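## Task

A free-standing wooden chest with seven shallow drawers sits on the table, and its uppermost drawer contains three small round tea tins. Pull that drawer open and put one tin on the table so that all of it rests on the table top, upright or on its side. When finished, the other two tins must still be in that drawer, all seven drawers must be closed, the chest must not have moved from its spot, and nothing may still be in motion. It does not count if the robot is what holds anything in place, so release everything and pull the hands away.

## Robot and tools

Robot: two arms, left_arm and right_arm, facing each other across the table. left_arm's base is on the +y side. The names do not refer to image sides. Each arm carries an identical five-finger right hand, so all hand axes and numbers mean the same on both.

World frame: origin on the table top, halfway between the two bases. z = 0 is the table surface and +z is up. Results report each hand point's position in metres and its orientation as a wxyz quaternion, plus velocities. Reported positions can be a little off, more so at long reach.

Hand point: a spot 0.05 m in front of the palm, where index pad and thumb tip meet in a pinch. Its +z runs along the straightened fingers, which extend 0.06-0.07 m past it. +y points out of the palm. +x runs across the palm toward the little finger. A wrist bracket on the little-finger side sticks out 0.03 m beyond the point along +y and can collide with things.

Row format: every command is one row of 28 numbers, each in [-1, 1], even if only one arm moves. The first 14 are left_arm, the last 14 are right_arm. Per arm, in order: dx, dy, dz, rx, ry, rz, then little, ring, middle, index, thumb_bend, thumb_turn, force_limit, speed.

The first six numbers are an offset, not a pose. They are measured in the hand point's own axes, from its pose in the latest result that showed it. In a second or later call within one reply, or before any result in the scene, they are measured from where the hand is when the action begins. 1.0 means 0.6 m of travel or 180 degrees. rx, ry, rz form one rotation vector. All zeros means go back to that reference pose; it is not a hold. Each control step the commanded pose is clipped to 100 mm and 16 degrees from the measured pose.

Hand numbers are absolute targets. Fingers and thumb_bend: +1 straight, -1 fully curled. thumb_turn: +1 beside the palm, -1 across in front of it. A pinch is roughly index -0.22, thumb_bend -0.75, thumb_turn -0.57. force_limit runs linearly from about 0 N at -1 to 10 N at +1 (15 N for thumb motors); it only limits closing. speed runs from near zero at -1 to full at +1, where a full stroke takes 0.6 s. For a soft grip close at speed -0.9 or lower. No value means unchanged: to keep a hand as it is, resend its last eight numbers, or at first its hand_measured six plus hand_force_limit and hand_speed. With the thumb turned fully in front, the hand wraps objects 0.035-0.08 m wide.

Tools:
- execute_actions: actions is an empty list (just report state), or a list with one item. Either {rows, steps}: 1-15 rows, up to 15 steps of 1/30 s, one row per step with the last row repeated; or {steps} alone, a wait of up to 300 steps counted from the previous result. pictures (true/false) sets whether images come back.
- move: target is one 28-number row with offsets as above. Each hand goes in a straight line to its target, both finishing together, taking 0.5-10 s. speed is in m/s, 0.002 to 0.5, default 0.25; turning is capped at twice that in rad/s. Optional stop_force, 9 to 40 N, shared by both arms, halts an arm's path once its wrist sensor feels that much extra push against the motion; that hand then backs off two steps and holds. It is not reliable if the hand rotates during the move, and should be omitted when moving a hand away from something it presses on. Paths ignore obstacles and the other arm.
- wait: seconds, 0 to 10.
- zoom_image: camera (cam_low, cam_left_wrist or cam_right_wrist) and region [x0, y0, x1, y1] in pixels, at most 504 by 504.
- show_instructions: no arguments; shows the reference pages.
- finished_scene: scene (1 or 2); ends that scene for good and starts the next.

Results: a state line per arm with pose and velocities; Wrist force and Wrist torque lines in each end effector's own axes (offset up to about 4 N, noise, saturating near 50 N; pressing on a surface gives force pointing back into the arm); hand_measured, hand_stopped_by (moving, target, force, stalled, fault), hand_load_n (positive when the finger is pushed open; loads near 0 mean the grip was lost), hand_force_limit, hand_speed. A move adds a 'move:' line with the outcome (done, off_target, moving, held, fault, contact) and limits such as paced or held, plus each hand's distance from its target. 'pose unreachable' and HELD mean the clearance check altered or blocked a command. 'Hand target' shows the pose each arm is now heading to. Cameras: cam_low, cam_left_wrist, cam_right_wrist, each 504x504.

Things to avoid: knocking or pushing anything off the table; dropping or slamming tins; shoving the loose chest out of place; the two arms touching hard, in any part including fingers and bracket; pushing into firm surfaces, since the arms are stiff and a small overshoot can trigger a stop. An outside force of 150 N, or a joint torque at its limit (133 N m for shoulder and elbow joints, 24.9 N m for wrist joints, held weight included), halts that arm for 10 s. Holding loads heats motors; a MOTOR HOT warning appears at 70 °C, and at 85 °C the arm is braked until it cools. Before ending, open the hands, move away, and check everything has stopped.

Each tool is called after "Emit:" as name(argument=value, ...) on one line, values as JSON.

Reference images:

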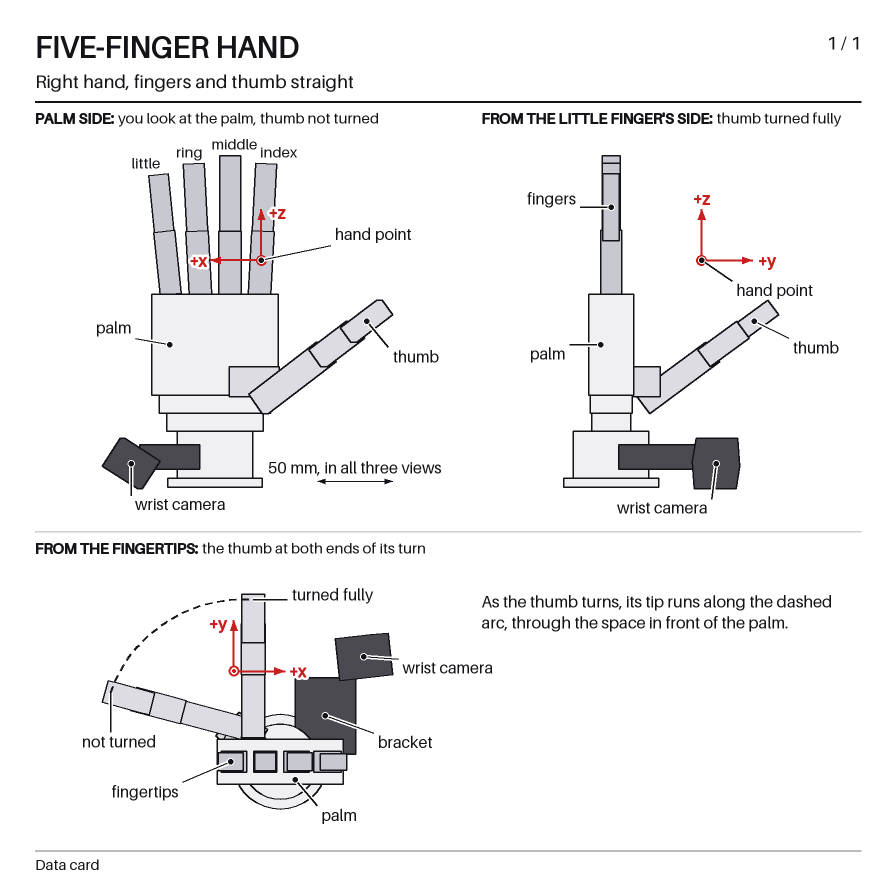

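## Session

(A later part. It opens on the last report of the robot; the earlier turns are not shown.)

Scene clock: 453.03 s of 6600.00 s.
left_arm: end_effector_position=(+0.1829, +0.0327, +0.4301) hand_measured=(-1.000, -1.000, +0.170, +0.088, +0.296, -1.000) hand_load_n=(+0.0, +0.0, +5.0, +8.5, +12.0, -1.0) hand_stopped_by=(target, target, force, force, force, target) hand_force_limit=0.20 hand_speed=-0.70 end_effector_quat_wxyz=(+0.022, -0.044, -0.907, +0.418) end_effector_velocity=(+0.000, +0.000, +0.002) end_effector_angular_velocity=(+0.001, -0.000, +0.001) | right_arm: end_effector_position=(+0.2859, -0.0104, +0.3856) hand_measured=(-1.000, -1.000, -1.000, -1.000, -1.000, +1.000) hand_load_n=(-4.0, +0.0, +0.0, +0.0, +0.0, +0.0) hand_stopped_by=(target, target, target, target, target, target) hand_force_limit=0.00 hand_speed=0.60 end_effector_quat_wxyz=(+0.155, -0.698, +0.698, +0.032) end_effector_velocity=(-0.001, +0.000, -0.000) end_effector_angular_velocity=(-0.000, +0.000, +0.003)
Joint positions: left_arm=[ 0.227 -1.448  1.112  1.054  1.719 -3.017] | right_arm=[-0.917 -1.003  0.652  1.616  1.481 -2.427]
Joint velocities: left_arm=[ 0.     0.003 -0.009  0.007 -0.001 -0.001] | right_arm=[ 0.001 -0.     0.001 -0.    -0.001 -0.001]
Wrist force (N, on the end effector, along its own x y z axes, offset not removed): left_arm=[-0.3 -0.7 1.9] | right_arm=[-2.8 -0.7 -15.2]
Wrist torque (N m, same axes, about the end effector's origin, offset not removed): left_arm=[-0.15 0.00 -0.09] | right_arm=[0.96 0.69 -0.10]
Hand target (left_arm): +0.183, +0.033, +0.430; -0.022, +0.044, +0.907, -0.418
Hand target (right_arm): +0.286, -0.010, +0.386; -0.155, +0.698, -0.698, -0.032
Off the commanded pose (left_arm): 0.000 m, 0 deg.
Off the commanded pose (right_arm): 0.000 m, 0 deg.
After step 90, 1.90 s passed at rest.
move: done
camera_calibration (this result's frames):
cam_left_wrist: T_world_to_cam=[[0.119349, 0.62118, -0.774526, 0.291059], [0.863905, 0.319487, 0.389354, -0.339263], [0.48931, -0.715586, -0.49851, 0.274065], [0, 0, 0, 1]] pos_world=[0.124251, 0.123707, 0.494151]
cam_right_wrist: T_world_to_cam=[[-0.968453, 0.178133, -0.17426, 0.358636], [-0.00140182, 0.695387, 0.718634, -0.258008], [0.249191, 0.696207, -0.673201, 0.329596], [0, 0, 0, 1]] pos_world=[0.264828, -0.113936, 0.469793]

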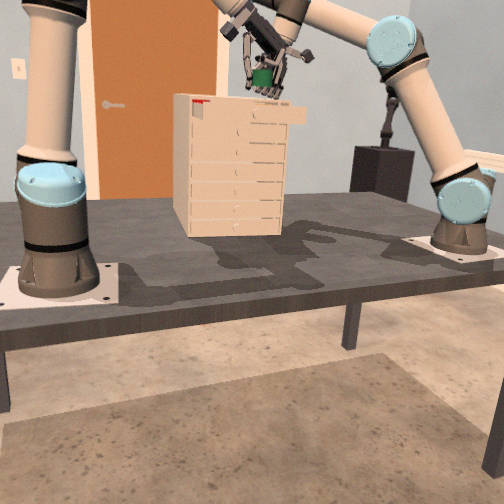

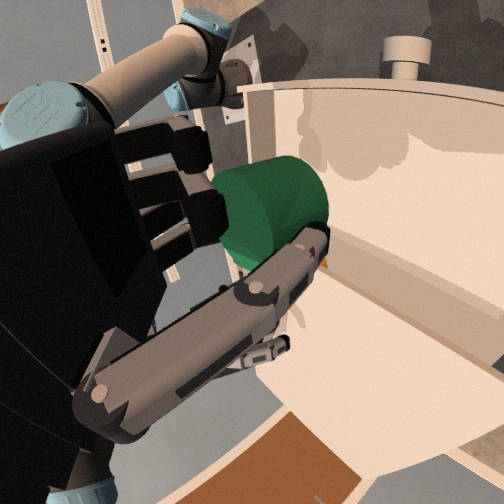

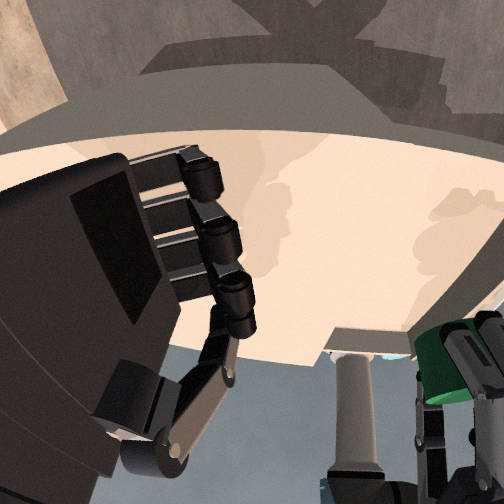

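Emit:
move(target=[0.2812,0.0795,-0.0928,0,0,0, -1,-1,-0.3,-0.3,-0.4,-1,0.2,-0.7, 0,0,0,0,0,0, -1,-1,-1,-1,-1,1,0.0,0.6], speed=0.15)

Emit:
move(target=[0,0.475,0.4063,0,0,0, -1,-1,-0.3,-0.3,-0.4,-1,0.2,-0.7, 0,0,0,0,0,0, -1,-1,-1,-1,-1,1,0.0,0.6], speed=0.18)

Scene clock: 502.03 s of 6600.00 s.
left_arm: end_effector_position=(+0.0223, +0.1223, +0.4305) hand_measured=(-1.000, -1.000, +0.170, +0.088, +0.296, -1.000) hand_load_n=(+0.0, +0.0, +5.0, +8.5, +12.0, -1.0) hand_stopped_by=(target, target, force, force, force, target) hand_force_limit=0.20 hand_speed=-0.70 end_effector_quat_wxyz=(+0.023, -0.044, -0.907, +0.418) end_effector_velocity=(-0.002, +0.001, -0.000) end_effector_angular_velocity=(-0.001, -0.003, +0.003) | right_arm: end_effector_position=(+0.2859, -0.0104, +0.3856) hand_measured=(-1.000, -1.000, -1.000, -1.000, -1.000, +1.000) hand_load_n=(-4.0, +0.0, +0.0, +0.0, +0.0, +0.0) hand_stopped_by=(target, target, target, target, target, target) hand_force_limit=0.00 hand_speed=0.60 end_effector_quat_wxyz=(+0.155, -0.698, +0.698, +0.032) end_effector_velocity=(+0.000, -0.000, -0.000) end_effector_angular_velocity=(-0.001, -0.000, +0.001)
Joint positions: left_arm=[-0.397 -1.774  1.428  1.1    1.251 -3.435] | right_arm=[-0.917 -1.003  0.652  1.616  1.481 -2.427]
Joint velocities: left_arm=[-0.014 -0.003  0.004  0.003 -0.014 -0.01 ] | right_arm=[-0.    -0.     0.002 -0.001  0.    -0.001]
Wrist force (N, on the end effector, along its own x y z axes, offset not removed): left_arm=[-0.9 -0.2 -0.3] | right_arm=[-4.2 1.7 -13.0]
Wrist torque (N m, same axes, about the end effector's origin, offset not removed): left_arm=[0.09 0.06 -0.10] | right_arm=[1.29 1.03 -0.21]
Hand target (left_arm): +0.022, +0.122, +0.430; -0.023, +0.044, +0.907, -0.418
Hand target (right_arm): +0.286, -0.010, +0.386; -0.155, +0.698, -0.698, -0.032
Off the commanded pose (left_arm): 0.000 m, 0 deg.
Off the commanded pose (right_arm): 0.000 m, 0 deg.
After step 90, 44.23 s passed at rest.
move: done
camera_calibration (this result's frames):
cam_left_wrist: T_world_to_cam=[[0.118158, 0.62148, -0.774468, 0.254773], [0.864688, 0.319065, 0.387959, -0.228675], [0.488215, -0.715514, -0.499686, 0.417427], [0, 0, 0, 1]] pos_world=[-0.0361655, 0.2133, 0.494613]
cam_right_wrist: T_world_to_cam=[[-0.968453, 0.178133, -0.17426, 0.358636], [-0.00140181, 0.695387, 0.718634, -0.258008], [0.249191, 0.696208, -0.6732, 0.329596], [0, 0, 0, 1]] pos_world=[0.264828, -0.113936, 0.469794]

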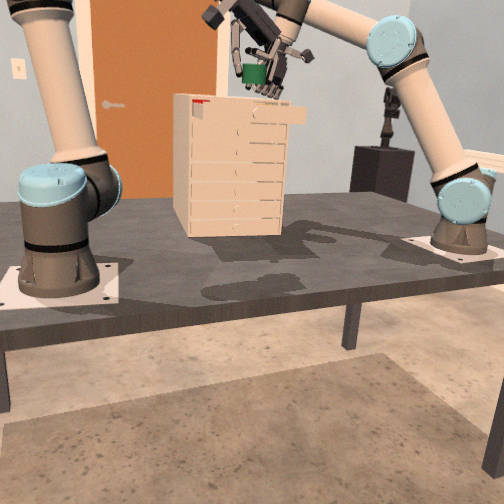

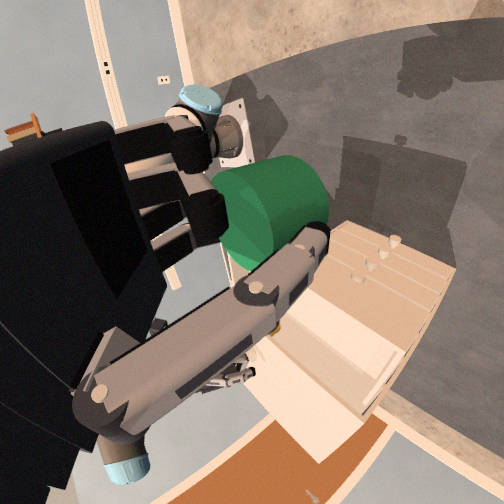

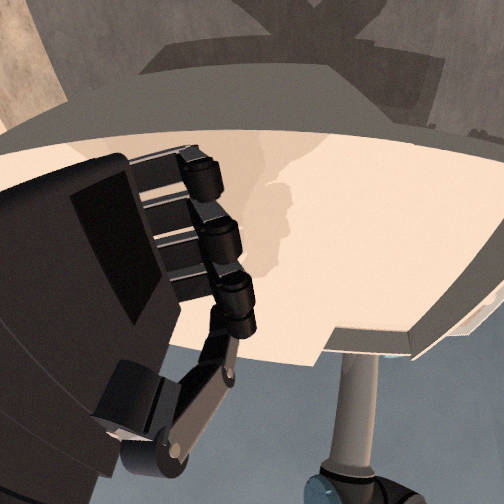

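Scene clock: 504.70 s of 6600.00 s.
left_arm: end_effector_position=(+0.0212, +0.1228, +0.0555) hand_measured=(-1.000, -1.000, +0.170, +0.088, +0.296, -1.000) hand_load_n=(+0.0, +0.0, +5.0, +8.5, +12.0, -1.0) hand_stopped_by=(target, target, force, force, force, target) hand_force_limit=0.20 hand_speed=-0.70 end_effector_quat_wxyz=(+0.023, -0.044, -0.907, +0.418) end_effector_velocity=(+0.000, -0.001, -0.002) end_effector_angular_velocity=(-0.001, -0.000, +0.001) | right_arm: end_effector_position=(+0.2859, -0.0104, +0.3856) hand_measured=(-1.000, -1.000, -1.000, -1.000, -1.000, +1.000) hand_load_n=(-4.0, +0.0, +0.0, +0.0, +0.0, +0.0) hand_stopped_by=(target, target, target, target, target, target) hand_force_limit=0.00 hand_speed=0.60 end_effector_quat_wxyz=(+0.155, -0.698, +0.698, +0.032) end_effector_velocity=(+0.001, -0.001, -0.001) end_effector_angular_velocity=(-0.001, +0.002, -0.002)
Joint positions: left_arm=[-0.403 -1.616  2.308  0.063  1.247 -3.439] | right_arm=[-0.917 -1.003  0.652  1.616  1.481 -2.427]
Joint velocities: left_arm=[ 0.001  0.004  0.002 -0.008 -0.     0.001] | right_arm=[-0.002  0.     0.001  0.001  0.    -0.   ]
Wrist force (N, on the end effector, along its own x y z axes, offset not removed): left_arm=[1.1 -0.4 0.9] | right_arm=[-1.7 -1.3 -17.2]
Wrist torque (N m, same axes, about the end effector's origin, offset not removed): left_arm=[-0.05 -0.23 0.00] | right_arm=[1.15 0.79 0.05]
Hand target (left_arm): +0.021, +0.123, +0.055; -0.023, +0.044, +0.907, -0.418
Hand target (right_arm): +0.286, -0.010, +0.386; -0.155, +0.698, -0.698, -0.032
Off the commanded pose (left_arm): 0.001 m, 0 deg.
Off the commanded pose (right_arm): 0.000 m, 0 deg.
move: done
camera_calibration (this result's frames):
cam_left_wrist: T_world_to_cam=[[0.118161, 0.621544, -0.774417, -0.0357784], [0.86468, 0.319042, 0.387996, -0.0823737], [0.488228, -0.715468, -0.499738, 0.230972], [0, 0, 0, 1]] pos_world=[-0.0373125, 0.213772, 0.119679]
cam_right_wrist: T_world_to_cam=[[-0.968453, 0.178133, -0.17426, 0.358636], [-0.00140206, 0.695387, 0.718634, -0.258008], [0.249191, 0.696208, -0.6732, 0.329596], [0, 0, 0, 1]] pos_world=[0.264828, -0.113936, 0.469793]

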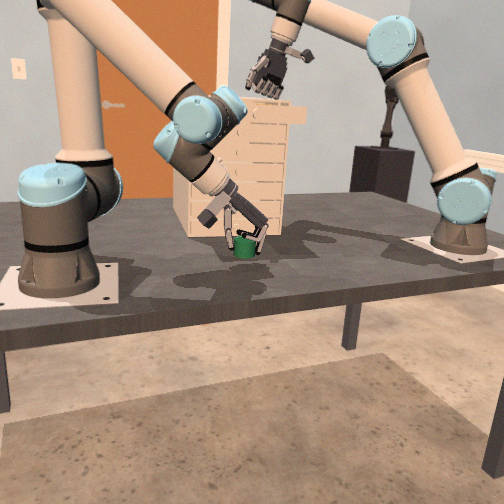

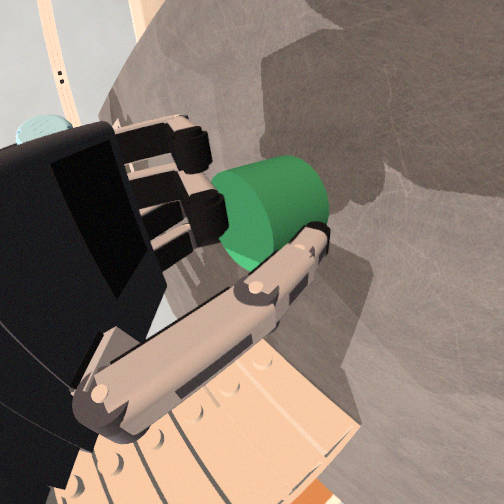

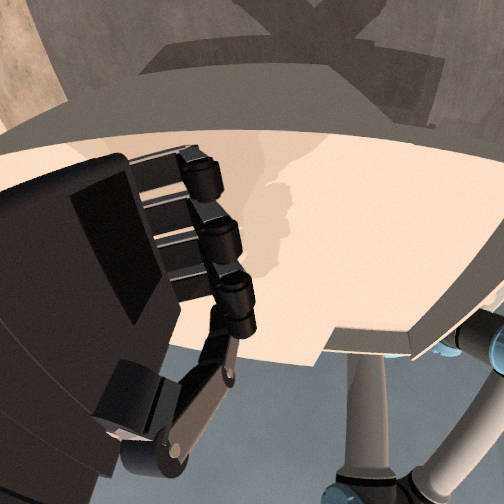

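Emit:
move(target=[0,0.038,0.0325,0,0,0, -1,-1,-0.3,-0.3,-0.4,-1,0.2,-0.7, 0,0,0,0,0,0, -1,-1,-1,-1,-1,1,0.0,0.6], speed=0.01, stop_force=9)

Scene clock: 512.60 s of 6600.00 s.
left_arm: end_effector_position=(+0.0211, +0.1228, +0.0262) hand_measured=(-1.000, -1.000, +0.170, +0.088, +0.296, -1.000) hand_load_n=(+0.0, +0.0, +4.0, +8.0, +11.5, -0.5) hand_stopped_by=(target, target, force, force, force, target) hand_force_limit=0.20 hand_speed=-0.70 end_effector_quat_wxyz=(+0.023, -0.044, -0.907, +0.418) end_effector_velocity=(+0.000, +0.001, +0.001) end_effector_angular_velocity=(+0.002, -0.000, -0.001) | right_arm: end_effector_position=(+0.2859, -0.0104, +0.3856) hand_measured=(-1.000, -1.000, -1.000, -1.000, -1.000, +1.000) hand_load_n=(-4.0, +0.0, +0.0, +0.0, +0.0, +0.0) hand_stopped_by=(target, target, target, target, target, target) hand_force_limit=0.00 hand_speed=0.60 end_effector_quat_wxyz=(+0.155, -0.698, +0.698, +0.032) end_effector_velocity=(+0.001, +0.000, +0.001) end_effector_angular_velocity=(+0.002, -0.001, -0.003)
Joint positions: left_arm=[-0.403 -1.551  2.347 -0.039  1.246 -3.44 ] | right_arm=[-0.917 -1.003  0.652  1.616  1.481 -2.427]
Joint velocities: left_arm=[ 0.    -0.004 -0.002  0.008  0.001  0.   ] | right_arm=[-0.001 -0.    -0.001 -0.001 -0.     0.002]
Wrist force (N, on the end effector, along its own x y z axes, offset not removed): left_arm=[0.6 -13.7 -13.8] | right_arm=[-5.4 -3.6 -13.9]
Wrist torque (N m, same axes, about the end effector's origin, offset not removed): left_arm=[0.55 0.17 -0.24] | right_arm=[0.51 1.04 -0.22]
Hand target (left_arm): +0.021, +0.123, +0.026; -0.023, +0.044, +0.907, -0.418
Hand target (right_arm): +0.286, -0.010, +0.386; -0.155, +0.698, -0.698, -0.032
Off the commanded pose (left_arm): 0.001 m, 0 deg.
Off the commanded pose (right_arm): 0.000 m, 0 deg.
After step 90, 1.60 s passed at rest.
move: contact (left_arm)
camera_calibration (this result's frames):
cam_left_wrist: T_world_to_cam=[[0.118194, 0.621587, -0.774377, -0.0585287], [0.864613, 0.319095, 0.388102, -0.0709854], [0.488338, -0.715408, -0.499717, 0.216377], [0, 0, 0, 1]] pos_world=[-0.0373724, 0.213829, 0.0903533]
cam_right_wrist: T_world_to_cam=[[-0.968453, 0.178133, -0.17426, 0.358636], [-0.00140216, 0.695387, 0.718634, -0.258008], [0.249191, 0.696208, -0.6732, 0.329596], [0, 0, 0, 1]] pos_world=[0.264828, -0.113936, 0.469794]

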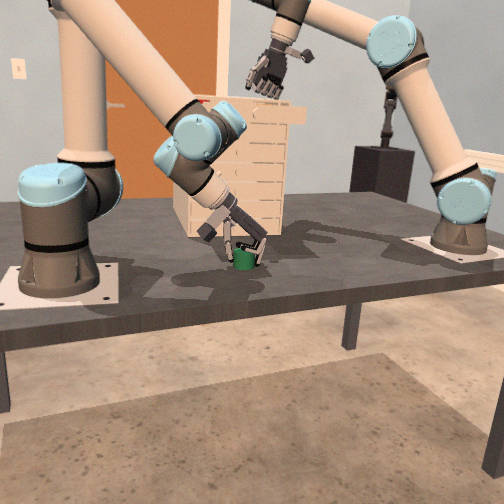

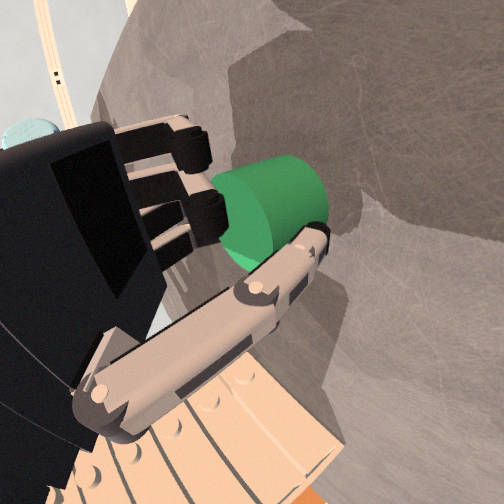

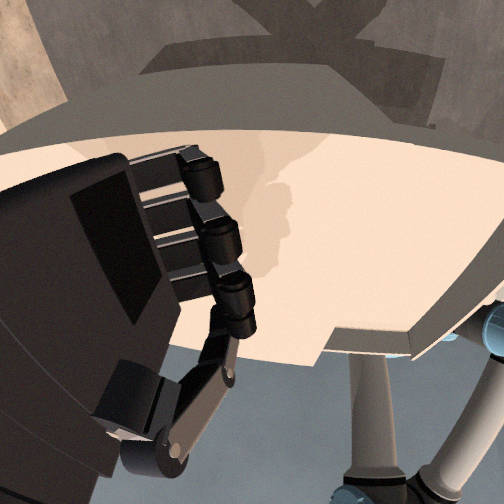

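Emit:
move(target=[0,-0.003,-0.0025,0,0,0, -1,-1,0.5,0.5,0.55,-1,0.2,-0.3, 0,0,0,0,0,0, -1,-1,-1,-1,-1,1,0.0,0.6], speed=0.01)

Emit:
move(target=[0,-0.114,-0.0975,0,0,0, -1,-1,0.5,0.5,0.55,-1,0.2,-0.3, 0,0,0,0,0,0, -1,-1,-1,-1,-1,1,0.0,0.6], speed=0.08)

Scene clock: 518.53 s of 6600.00 s.
left_arm: end_effector_position=(+0.0211, +0.1228, +0.0285) hand_measured=(-1.000, -1.000, +0.500, +0.500, +0.550, -1.000) hand_load_n=(+0.0, +0.0, +0.0, +0.0, +0.0, +0.0) hand_stopped_by=(target, target, target, target, target, target) hand_force_limit=0.20 hand_speed=-0.30 end_effector_quat_wxyz=(+0.023, -0.044, -0.907, +0.418) end_effector_velocity=(+0.000, -0.000, +0.001) end_effector_angular_velocity=(-0.000, -0.001, -0.001) | right_arm: end_effector_position=(+0.2859, -0.0104, +0.3856) hand_measured=(-1.000, -1.000, -1.000, -1.000, -1.000, +1.000) hand_load_n=(-4.0, +0.0, +0.0, +0.0, +0.0, +0.0) hand_stopped_by=(target, target, target, target, target, target) hand_force_limit=0.00 hand_speed=0.60 end_effector_quat_wxyz=(+0.155, -0.698, +0.698, +0.032) end_effector_velocity=(+0.000, +0.000, +0.000) end_effector_angular_velocity=(+0.002, -0.003, +0.001)
Joint positions: left_arm=[-0.403 -1.557  2.344 -0.031  1.246 -3.44 ] | right_arm=[-0.917 -1.003  0.652  1.616  1.481 -2.427]
Joint velocities: left_arm=[ 0.001 -0.001 -0.001  0.002  0.     0.002] | right_arm=[ 0.     0.    -0.002 -0.001  0.    -0.001]
Wrist force (N, on the end effector, along its own x y z axes, offset not removed): left_arm=[-1.1 -0.3 0.1] | right_arm=[-1.1 -4.4 -14.7]
Wrist torque (N m, same axes, about the end effector's origin, offset not removed): left_arm=[0.09 0.09 -0.22] | right_arm=[0.41 0.59 0.10]
Hand target (left_arm): +0.021, +0.123, +0.029; -0.023, +0.044, +0.907, -0.418
Hand target (right_arm): +0.286, -0.010, +0.386; -0.155, +0.698, -0.698, -0.032
Off the commanded pose (left_arm): 0.000 m, 0 deg.
Off the commanded pose (right_arm): 0.000 m, 0 deg.
After step 90, 2.23 s passed at rest.
move: done
camera_calibration (this result's frames):
cam_left_wrist: T_world_to_cam=[[0.118162, 0.621586, -0.774382, -0.0567502], [0.864647, 0.319068, 0.388047, -0.0718244], [0.488285, -0.71542, -0.499751, 0.217504], [0, 0, 0, 1]] pos_world=[-0.0373955, 0.213799, 0.0926227]
cam_right_wrist: T_world_to_cam=[[-0.968453, 0.178134, -0.17426, 0.358636], [-0.00140183, 0.695387, 0.718634, -0.258009], [0.249191, 0.696208, -0.6732, 0.329596], [0, 0, 0, 1]] pos_world=[0.264828, -0.113936, 0.469794]

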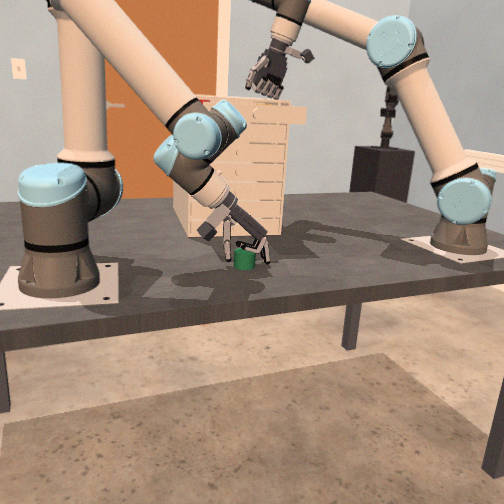

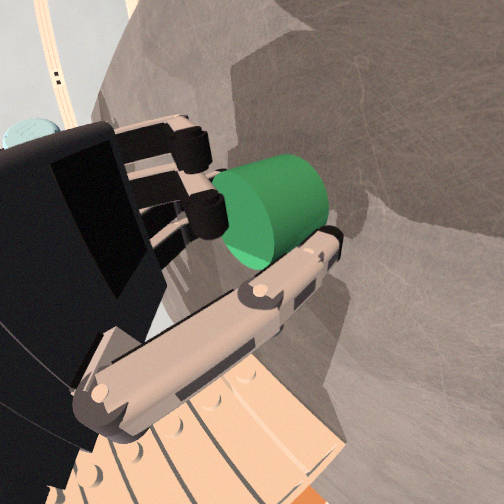

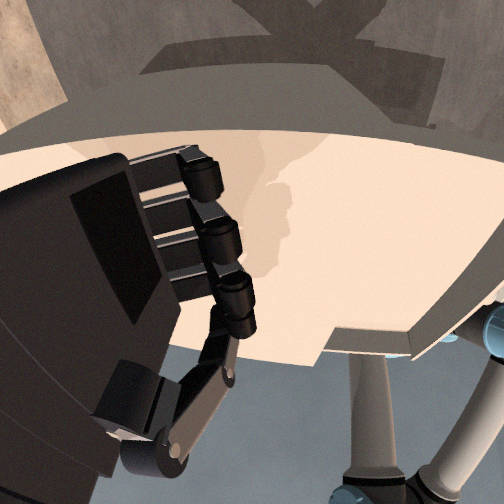

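Scene clock: 520.10 s of 6600.00 s.
left_arm: end_effector_position=(+0.0214, +0.1227, +0.1184) hand_measured=(-1.000, -1.000, +0.500, +0.500, +0.550, -1.000) hand_load_n=(+0.0, +0.0, +0.0, +0.0, +0.0, +0.0) hand_stopped_by=(target, target, target, target, target, target) hand_force_limit=0.20 hand_speed=-0.30 end_effector_quat_wxyz=(+0.023, -0.044, -0.907, +0.418) end_effector_velocity=(-0.000, -0.000, +0.002) end_effector_angular_velocity=(-0.000, -0.001, -0.001) | right_arm: end_effector_position=(+0.2859, -0.0104, +0.3856) hand_measured=(-1.000, -1.000, -1.000, -1.000, -1.000, +1.000) hand_load_n=(-4.0, +0.0, +0.0, +0.0, +0.0, +0.0) hand_stopped_by=(target, target, target, target, target, target) hand_force_limit=0.00 hand_speed=0.60 end_effector_quat_wxyz=(+0.155, -0.698, +0.698, +0.032) end_effector_velocity=(+0.000, -0.000, -0.001) end_effector_angular_velocity=(-0.001, +0.002, -0.001)
Joint positions: left_arm=[-0.402 -1.722  2.208  0.27   1.247 -3.439] | right_arm=[-0.917 -1.003  0.652  1.616  1.481 -2.427]
Joint velocities: left_arm=[-0.001 -0.003 -0.003  0.006 -0.001  0.001] | right_arm=[-0.001  0.     0.003 -0.001 -0.001 -0.   ]
Wrist force (N, on the end effector, along its own x y z axes, offset not removed): left_arm=[-1.2 0.6 -0.9] | right_arm=[-3.0 -7.7 -11.5]
Wrist torque (N m, same axes, about the end effector's origin, offset not removed): left_arm=[0.34 0.12 -0.08] | right_arm=[-0.16 0.66 -0.32]
Hand target (left_arm): +0.021, +0.123, +0.119; -0.023, +0.044, +0.907, -0.418
Hand target (right_arm): +0.286, -0.010, +0.386; -0.155, +0.698, -0.698, -0.032
Off the commanded pose (left_arm): 0.000 m, 0 deg.
Off the commanded pose (right_arm): 0.000 m, 0 deg.
move: done
camera_calibration (this result's frames):
cam_left_wrist: T_world_to_cam=[[0.118141, 0.621557, -0.774409, 0.0129158], [0.864642, 0.319106, 0.388028, -0.106928], [0.488301, -0.715429, -0.499724, 0.262196], [0, 0, 0, 1]] pos_world=[-0.0371022, 0.213676, 0.182519]
cam_right_wrist: T_world_to_cam=[[-0.968453, 0.178133, -0.174261, 0.358636], [-0.00140214, 0.695387, 0.718634, -0.258008], [0.249191, 0.696208, -0.6732, 0.329596], [0, 0, 0, 1]] pos_world=[0.264828, -0.113936, 0.469794]

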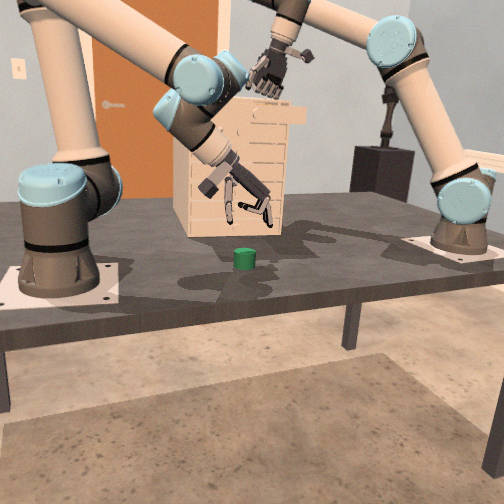

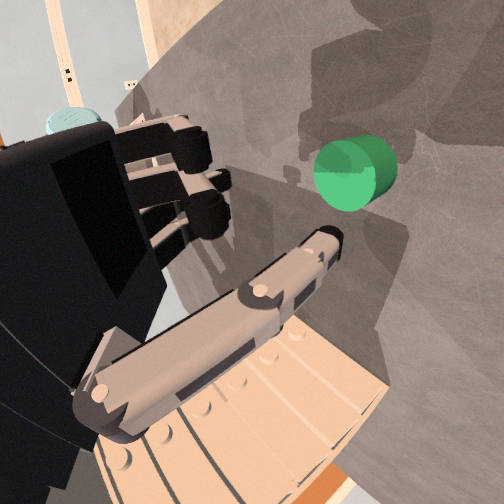

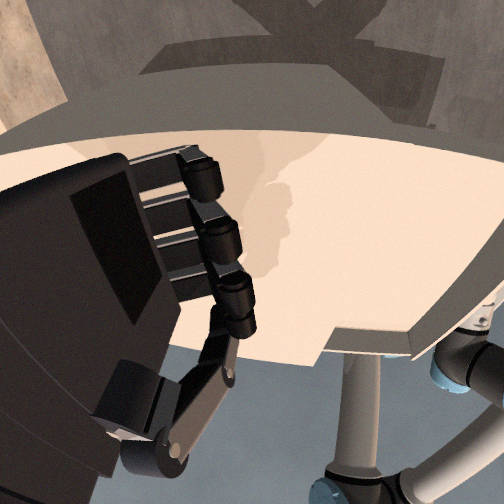

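Emit:
move(target=[-0.0472,-0.2265,-0.088,0,0,0, -1,-1,0.5,0.5,0.55,-1,0.2,-0.3, 0,0,0,0,0,0, -1,-1,-1,-1,-1,1,0.0,0.6], speed=0.15)

Scene clock: 575.90 s of 6600.00 s.
left_arm: end_effector_position=(+0.0453, +0.0718, +0.2557) hand_measured=(-1.000, -1.000, +0.500, +0.500, +0.550, -1.000) hand_load_n=(+0.0, +0.0, +0.0, +0.0, +0.0, +0.0) hand_stopped_by=(target, target, target, target, target, target) hand_force_limit=0.20 hand_speed=-0.30 end_effector_quat_wxyz=(+0.022, -0.044, -0.907, +0.418) end_effector_velocity=(+0.000, -0.001, +0.002) end_effector_angular_velocity=(+0.001, -0.001, -0.001) | right_arm: end_effector_position=(+0.2859, -0.0104, +0.3856) hand_measured=(-1.000, -1.000, -1.000, -1.000, -1.000, +1.000) hand_load_n=(-4.0, +0.0, +0.0, +0.0, +0.0, +0.0) hand_stopped_by=(target, target, target, target, target, target) hand_force_limit=0.00 hand_speed=0.60 end_effector_quat_wxyz=(+0.155, -0.698, +0.698, +0.032) end_effector_velocity=(-0.001, -0.000, +0.000) end_effector_angular_velocity=(-0.001, +0.001, +0.002)
Joint positions: left_arm=[-0.224 -1.687  1.804  0.607  1.378 -3.315] | right_arm=[-0.917 -1.003  0.652  1.616  1.481 -2.427]
Joint velocities: left_arm=[ 0.003  0.004 -0.008  0.006  0.002  0.003] | right_arm=[ 0.001 -0.     0.     0.001 -0.    -0.001]
Wrist force (N, on the end effector, along its own x y z axes, offset not removed): left_arm=[-1.5 0.1 1.8] | right_arm=[-2.9 -3.2 -14.2]
Wrist torque (N m, same axes, about the end effector's origin, offset not removed): left_arm=[0.04 0.19 -0.09] | right_arm=[0.58 0.86 -0.32]
Hand target (left_arm): +0.045, +0.072, +0.256; -0.022, +0.044, +0.907, -0.418
Hand target (right_arm): +0.286, -0.010, +0.386; -0.155, +0.698, -0.698, -0.032
Off the commanded pose (left_arm): 0.000 m, 0 deg.
Off the commanded pose (right_arm): 0.000 m, 0 deg.
After step 90, 51.30 s passed at rest.
move: done
camera_calibration (this result's frames):
cam_left_wrist: T_world_to_cam=[[0.118462, 0.621301, -0.774566, 0.14812], [0.864455, 0.319273, 0.388308, -0.164677], [0.488554, -0.715577, -0.499265, 0.282627], [0, 0, 0, 1]] pos_world=[-0.0132695, 0.16279, 0.31978]
cam_right_wrist: T_world_to_cam=[[-0.968453, 0.178133, -0.174261, 0.358636], [-0.00140207, 0.695387, 0.718634, -0.258008], [0.249191, 0.696208, -0.6732, 0.329596], [0, 0, 0, 1]] pos_world=[0.264828, -0.113936, 0.469794]

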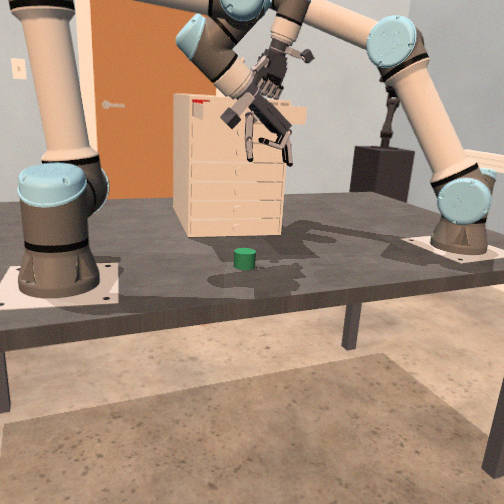

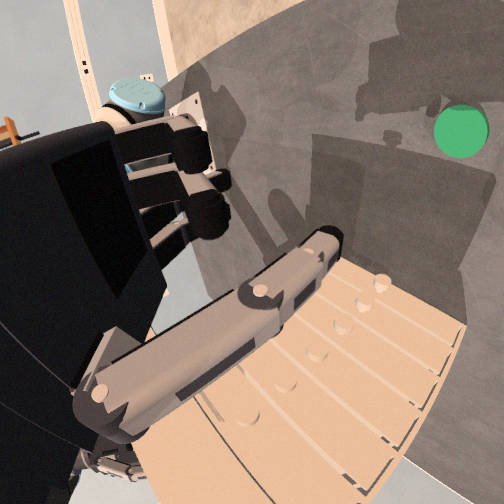

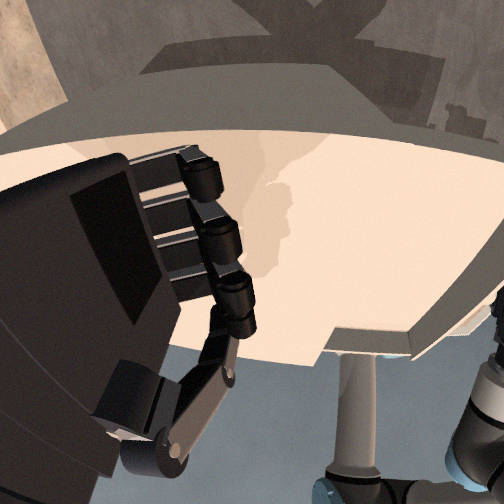

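Emit:
move(target=[-0.05,0,0,0,0,0, -1,-1,0.5,0.5,0.55,-1,0.2,-0.3, 0,0,0,0,0,0, -1,-1,-1,-1,-1,1,0.0,0.6], speed=0.02, stop_force=12)

Emit:
move(target=[-0.18,0,0,0,0,0, -1,-1,0.5,0.5,0.55,-1,0.2,-0.3, 0,0,0,0,0,0, -1,-1,-1,-1,-1,1,0.0,0.6], speed=0.035, stop_force=12)

Scene clock: 585.47 s of 6600.00 s.
left_arm: end_effector_position=(+0.0750, +0.0688, +0.2556) hand_measured=(-1.000, -1.000, +0.500, +0.500, +0.550, -1.000) hand_load_n=(+0.0, +0.0, +0.0, +0.0, +0.0, +0.0) hand_stopped_by=(target, target, target, target, target, target) hand_force_limit=0.20 hand_speed=-0.30 end_effector_quat_wxyz=(+0.022, -0.044, -0.907, +0.418) end_effector_velocity=(+0.001, -0.000, -0.000) end_effector_angular_velocity=(-0.001, +0.001, -0.001) | right_arm: end_effector_position=(+0.2859, -0.0104, +0.3856) hand_measured=(-1.000, -1.000, -1.000, -1.000, -1.000, +1.000) hand_load_n=(-4.0, +0.0, +0.0, +0.0, +0.0, +0.0) hand_stopped_by=(target, target, target, target, target, target) hand_force_limit=0.00 hand_speed=0.60 end_effector_quat_wxyz=(+0.155, -0.698, +0.698, +0.032) end_effector_velocity=(-0.001, +0.001, +0.000) end_effector_angular_velocity=(+0.002, -0.001, +0.002)
Joint positions: left_arm=[-0.119 -1.67   1.788  0.596  1.457 -3.244] | right_arm=[-0.917 -1.003  0.652  1.616  1.481 -2.427]
Joint velocities: left_arm=[ 0.007  0.001 -0.001 -0.002  0.007  0.004] | right_arm=[ 0.002 -0.    -0.    -0.001 -0.001  0.   ]
Wrist force (N, on the end effector, along its own x y z axes, offset not removed): left_arm=[0.7 -0.1 -1.0] | right_arm=[1.9 -3.8 -12.0]
Wrist torque (N m, same axes, about the end effector's origin, offset not removed): left_arm=[0.19 -0.04 -0.03] | right_arm=[0.43 0.06 0.09]
Hand target (left_arm): +0.075, +0.069, +0.256; -0.022, +0.044, +0.907, -0.418
Hand target (right_arm): +0.286, -0.010, +0.386; -0.155, +0.698, -0.698, -0.032
Off the commanded pose (left_arm): 0.000 m, 0 deg.
Off the commanded pose (right_arm): 0.000 m, 0 deg.
After step 90, 4.77 s passed at rest.
move: done
camera_calibration (this result's frames):
cam_left_wrist: T_world_to_cam=[[0.118659, 0.621228, -0.774594, 0.146414], [0.864335, 0.31934, 0.388518, -0.189453], [0.488717, -0.71561, -0.499057, 0.265894], [0, 0, 0, 1]] pos_world=[0.0164306, 0.15982, 0.319714]
cam_right_wrist: T_world_to_cam=[[-0.968453, 0.178133, -0.17426, 0.358636], [-0.00140203, 0.695387, 0.718634, -0.258008], [0.249191, 0.696208, -0.6732, 0.329596], [0, 0, 0, 1]] pos_world=[0.264828, -0.113936, 0.469794]

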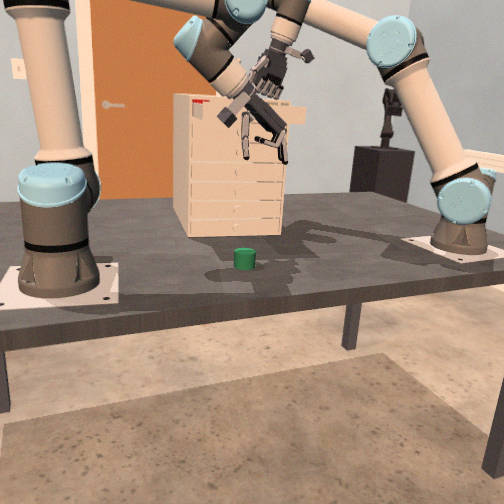

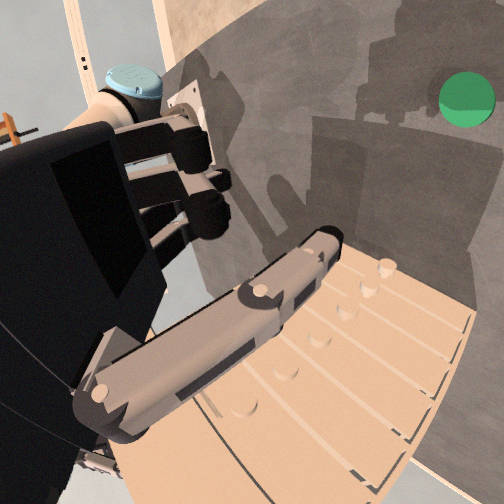

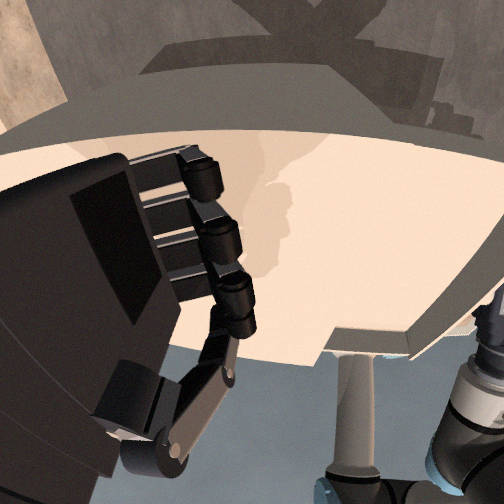

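Scene clock: 588.87 s of 6600.00 s.
left_arm: end_effector_position=(+0.1824, +0.0581, +0.2555) hand_measured=(-1.000, -1.000, +0.500, +0.500, +0.550, -1.000) hand_load_n=(+0.0, +0.0, +0.0, +0.0, +0.0, +0.0) hand_stopped_by=(target, target, target, target, target, target) hand_force_limit=0.20 hand_speed=-0.30 end_effector_quat_wxyz=(+0.022, -0.044, -0.907, +0.418) end_effector_velocity=(+0.002, -0.000, +0.000) end_effector_angular_velocity=(-0.001, +0.002, -0.001) | right_arm: end_effector_position=(+0.2859, -0.0104, +0.3856) hand_measured=(-1.000, -1.000, -1.000, -1.000, -1.000, +1.000) hand_load_n=(-4.0, +0.0, +0.0, +0.0, +0.0, +0.0) hand_stopped_by=(target, target, target, target, target, target) hand_force_limit=0.00 hand_speed=0.60 end_effector_quat_wxyz=(+0.155, -0.698, +0.698, +0.032) end_effector_velocity=(-0.001, +0.000, -0.000) end_effector_angular_velocity=(-0.001, +0.001, +0.001)
Joint positions: left_arm=[ 0.233 -1.551  1.674  0.594  1.724 -3.013] | right_arm=[-0.917 -1.003  0.652  1.616  1.481 -2.427]
Joint velocities: left_arm=[ 0.007  0.003 -0.003  0.001  0.007  0.004] | right_arm=[ 0.001 -0.     0.     0.001  0.     0.   ]
Wrist force (N, on the end effector, along its own x y z axes, offset not removed): left_arm=[1.3 -0.6 -1.5] | right_arm=[-4.5 -3.1 -16.0]
Wrist torque (N m, same axes, about the end effector's origin, offset not removed): left_arm=[0.20 -0.07 0.00] | right_arm=[0.64 1.00 -0.28]
Hand target (left_arm): +0.183, +0.058, +0.255; -0.022, +0.044, +0.907, -0.418
Hand target (right_arm): +0.286, -0.010, +0.386; -0.155, +0.698, -0.698, -0.032
Off the commanded pose (left_arm): 0.000 m, 0 deg.
Off the commanded pose (right_arm): 0.000 m, 0 deg.
move: done
camera_calibration (this result's frames):
cam_left_wrist: T_world_to_cam=[[0.119347, 0.621152, -0.774549, 0.140041], [0.863956, 0.319427, 0.389289, -0.278959], [0.48922, -0.715637, -0.498525, 0.205416], [0, 0, 0, 1]] pos_world=[0.123801, 0.149123, 0.319469]
cam_right_wrist: T_world_to_cam=[[-0.968453, 0.178133, -0.17426, 0.358636], [-0.00140186, 0.695387, 0.718634, -0.258008], [0.249191, 0.696208, -0.6732, 0.329596], [0, 0, 0, 1]] pos_world=[0.264828, -0.113936, 0.469794]

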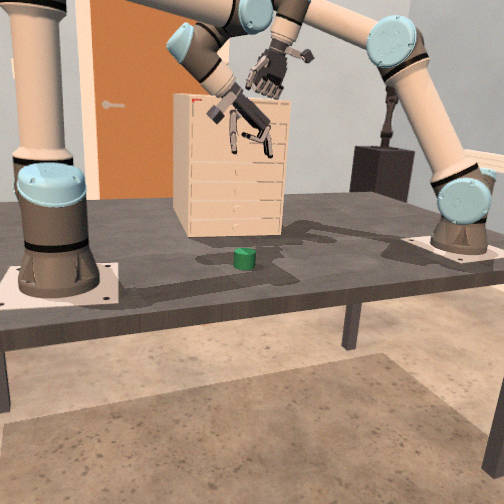

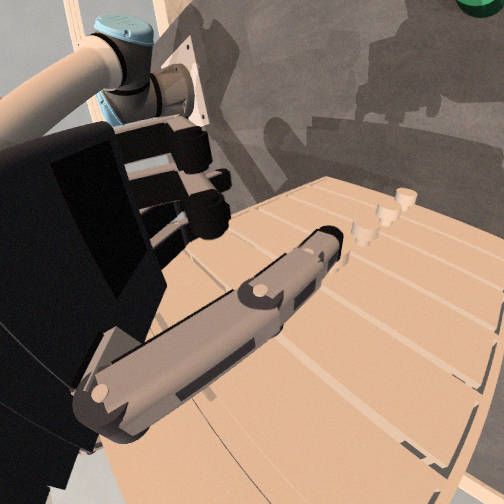

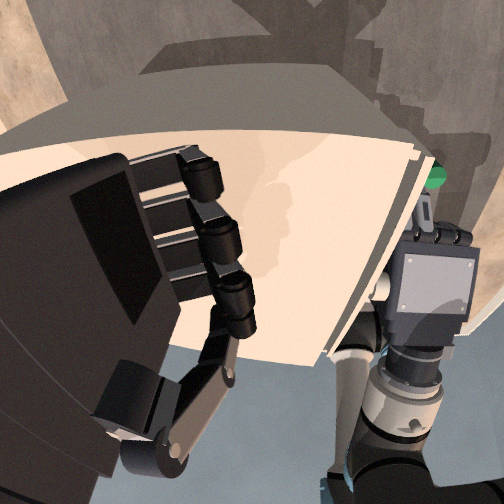

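Emit:
move(target=[-0.06,0,0,0,0,0, -1,-1,0.5,0.5,0.55,-1,0.2,-0.3, 0,0,0,0,0,0, -1,-1,-1,-1,-1,1,0.0,0.6], speed=0.008, stop_force=12)

Scene clock: 595.67 s of 6600.00 s.
left_arm: end_effector_position=(+0.2028, +0.0561, +0.2553) hand_measured=(-1.000, -1.000, +0.500, +0.500, +0.550, -1.000) hand_load_n=(+0.0, +0.0, +0.0, +0.0, +0.0, +0.0) hand_stopped_by=(target, target, target, target, target, target) hand_force_limit=0.20 hand_speed=-0.30 end_effector_quat_wxyz=(+0.022, -0.044, -0.907, +0.418) end_effector_velocity=(-0.002, +0.000, +0.001) end_effector_angular_velocity=(-0.003, +0.001, +0.001) | right_arm: end_effector_position=(+0.2859, -0.0104, +0.3856) hand_measured=(-1.000, -1.000, -1.000, -1.000, -1.000, +1.000) hand_load_n=(-4.0, +0.0, +0.0, +0.0, +0.0, +0.0) hand_stopped_by=(target, target, target, target, target, target) hand_force_limit=0.00 hand_speed=0.60 end_effector_quat_wxyz=(+0.155, -0.698, +0.698, +0.032) end_effector_velocity=(-0.001, +0.000, -0.000) end_effector_angular_velocity=(-0.001, +0.001, -0.000)
Joint positions: left_arm=[ 0.292 -1.52   1.644  0.601  1.768 -2.973] | right_arm=[-0.917 -1.003  0.652  1.616  1.481 -2.427]
Joint velocities: left_arm=[-0.006 -0.005  0.004 -0.002 -0.004 -0.006] | right_arm=[0.001 0.    0.001 0.    0.    0.001]
Wrist force (N, on the end effector, along its own x y z axes, offset not removed): left_arm=[3.2 -0.8 -0.7] | right_arm=[-0.8 -4.4 -13.3]
Wrist torque (N m, same axes, about the end effector's origin, offset not removed): left_arm=[0.08 -0.29 0.06] | right_arm=[0.50 0.28 0.03]
Hand target (left_arm): +0.202, +0.056, +0.255; -0.022, +0.044, +0.907, -0.418
Hand target (right_arm): +0.286, -0.010, +0.386; -0.155, +0.698, -0.698, -0.032
Off the commanded pose (left_arm): 0.016 m, 0 deg.
Off the commanded pose (right_arm): 0.000 m, 0 deg.
After step 90, 0.90 s passed at rest.
move: contact (left_arm)
camera_calibration (this result's frames):
cam_left_wrist: T_world_to_cam=[[0.119475, 0.62136, -0.774363, 0.138687], [0.86384, 0.319399, 0.389571, -0.295934], [0.489394, -0.715469, -0.498595, 0.193931], [0, 0, 0, 1]] pos_world=[0.144161, 0.147098, 0.319374]
cam_right_wrist: T_world_to_cam=[[-0.968453, 0.178134, -0.174261, 0.358636], [-0.00140222, 0.695387, 0.718634, -0.258009], [0.249192, 0.696208, -0.6732, 0.329595], [0, 0, 0, 1]] pos_world=[0.264828, -0.113936, 0.469794]

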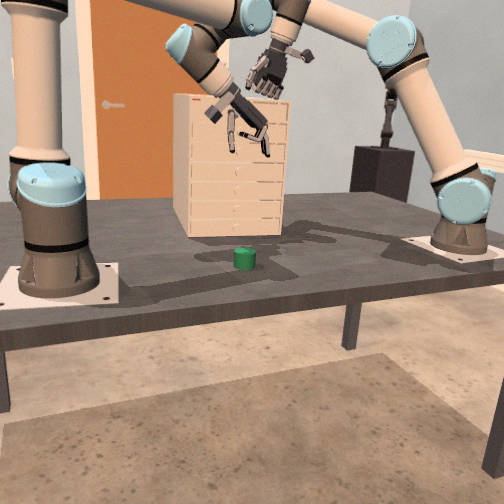

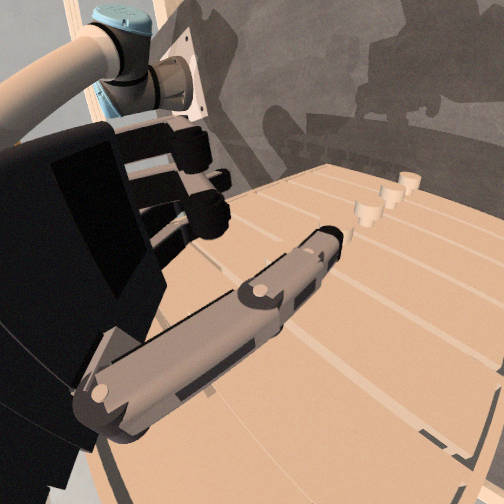

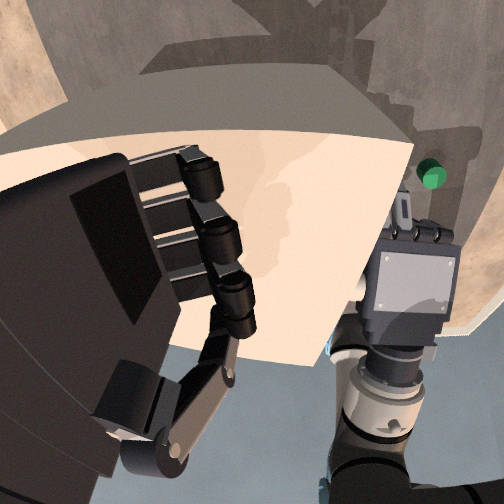

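Emit:
move(target=[0.12,0,0,0,0,0, -1,-1,0.5,0.5,0.55,-1,0.2,-0.3, -0.0219,-0.0142,-0.0791,0,0,0, -1,-1,-1,-1,-1,1,0.0,0.6], speed=0.08)

Scene clock: 600.23 s of 6600.00 s.
left_arm: end_effector_position=(+0.1312, +0.0632, +0.2555) hand_measured=(-1.000, -1.000, +0.500, +0.500, +0.550, -1.000) hand_load_n=(+0.0, +0.0, +0.0, +0.0, +0.0, +0.0) hand_stopped_by=(target, target, target, target, target, target) hand_force_limit=0.20 hand_speed=-0.30 end_effector_quat_wxyz=(+0.022, -0.044, -0.907, +0.418) end_effector_velocity=(-0.002, +0.000, +0.000) end_effector_angular_velocity=(-0.001, -0.001, +0.001) | right_arm: end_effector_position=(+0.2858, -0.0105, +0.4353) hand_measured=(-1.000, -1.000, -1.000, -1.000, -1.000, +1.000) hand_load_n=(+0.0, +0.0, +0.0, +0.0, +0.0, +0.0) hand_stopped_by=(target, target, target, target, target, target) hand_force_limit=0.00 hand_speed=0.60 end_effector_quat_wxyz=(+0.155, -0.698, +0.698, +0.033) end_effector_velocity=(+0.000, +0.001, +0.002) end_effector_angular_velocity=(+0.000, -0.002, +0.001)
Joint positions: left_arm=[ 0.073 -1.618  1.739  0.587  1.603 -3.119] | right_arm=[-0.917 -0.893  0.323  1.835  1.481 -2.427]
Joint velocities: left_arm=[-0.007 -0.003  0.002 -0.    -0.007 -0.004] | right_arm=[ 0.001  0.015 -0.036  0.019  0.001 -0.   ]
Wrist force (N, on the end effector, along its own x y z axes, offset not removed): left_arm=[-0.9 -1.7 0.3] | right_arm=[1.8 1.7 -1.7]
Wrist torque (N m, same axes, about the end effector's origin, offset not removed): left_arm=[-0.12 0.08 -0.09] | right_arm=[0.29 -0.27 0.18]
Hand target (left_arm): +0.131, +0.063, +0.255; -0.022, +0.044, +0.907, -0.418
Hand target (right_arm): +0.286, -0.010, +0.435; -0.155, +0.698, -0.698, -0.032
Off the commanded pose (left_arm): 0.000 m, 0 deg.
Off the commanded pose (right_arm): 0.000 m, 0 deg.
After step 90, 0.23 s passed at rest.
move: done
camera_calibration (this result's frames):
cam_left_wrist: T_world_to_cam=[[0.119039, 0.621341, -0.774445, 0.142997], [0.86411, 0.319334, 0.389025, -0.236317], [0.489024, -0.715514, -0.498894, 0.234232], [0, 0, 0, 1]] pos_world=[0.0726364, 0.15421, 0.319533]
cam_right_wrist: T_world_to_cam=[[-0.968398, 0.178417, -0.17428, 0.367182], [-0.0013266, 0.695071, 0.71894, -0.293859], [0.249408, 0.696451, -0.672869, 0.362937], [0, 0, 0, 1]] pos_world=[0.264669, -0.114026, 0.519468]

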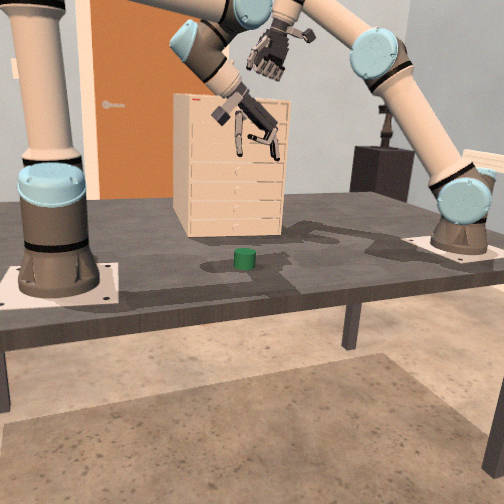

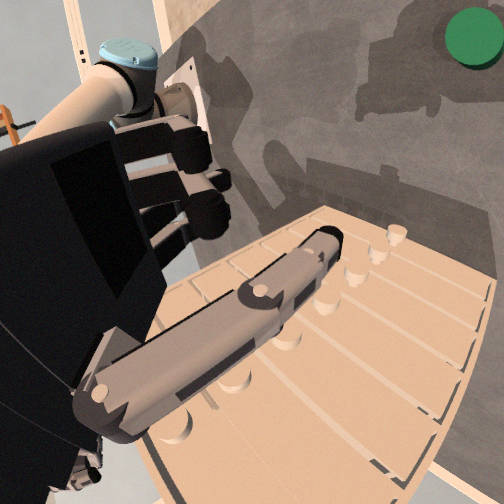

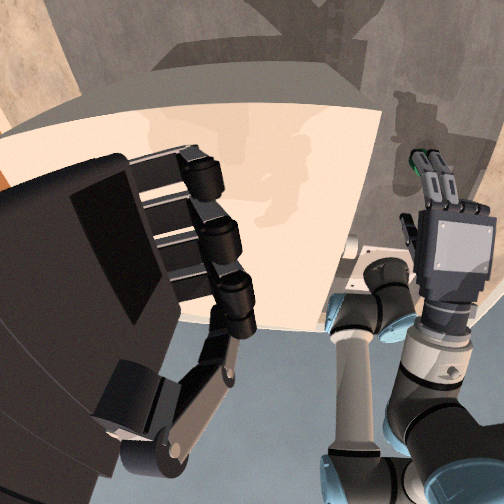

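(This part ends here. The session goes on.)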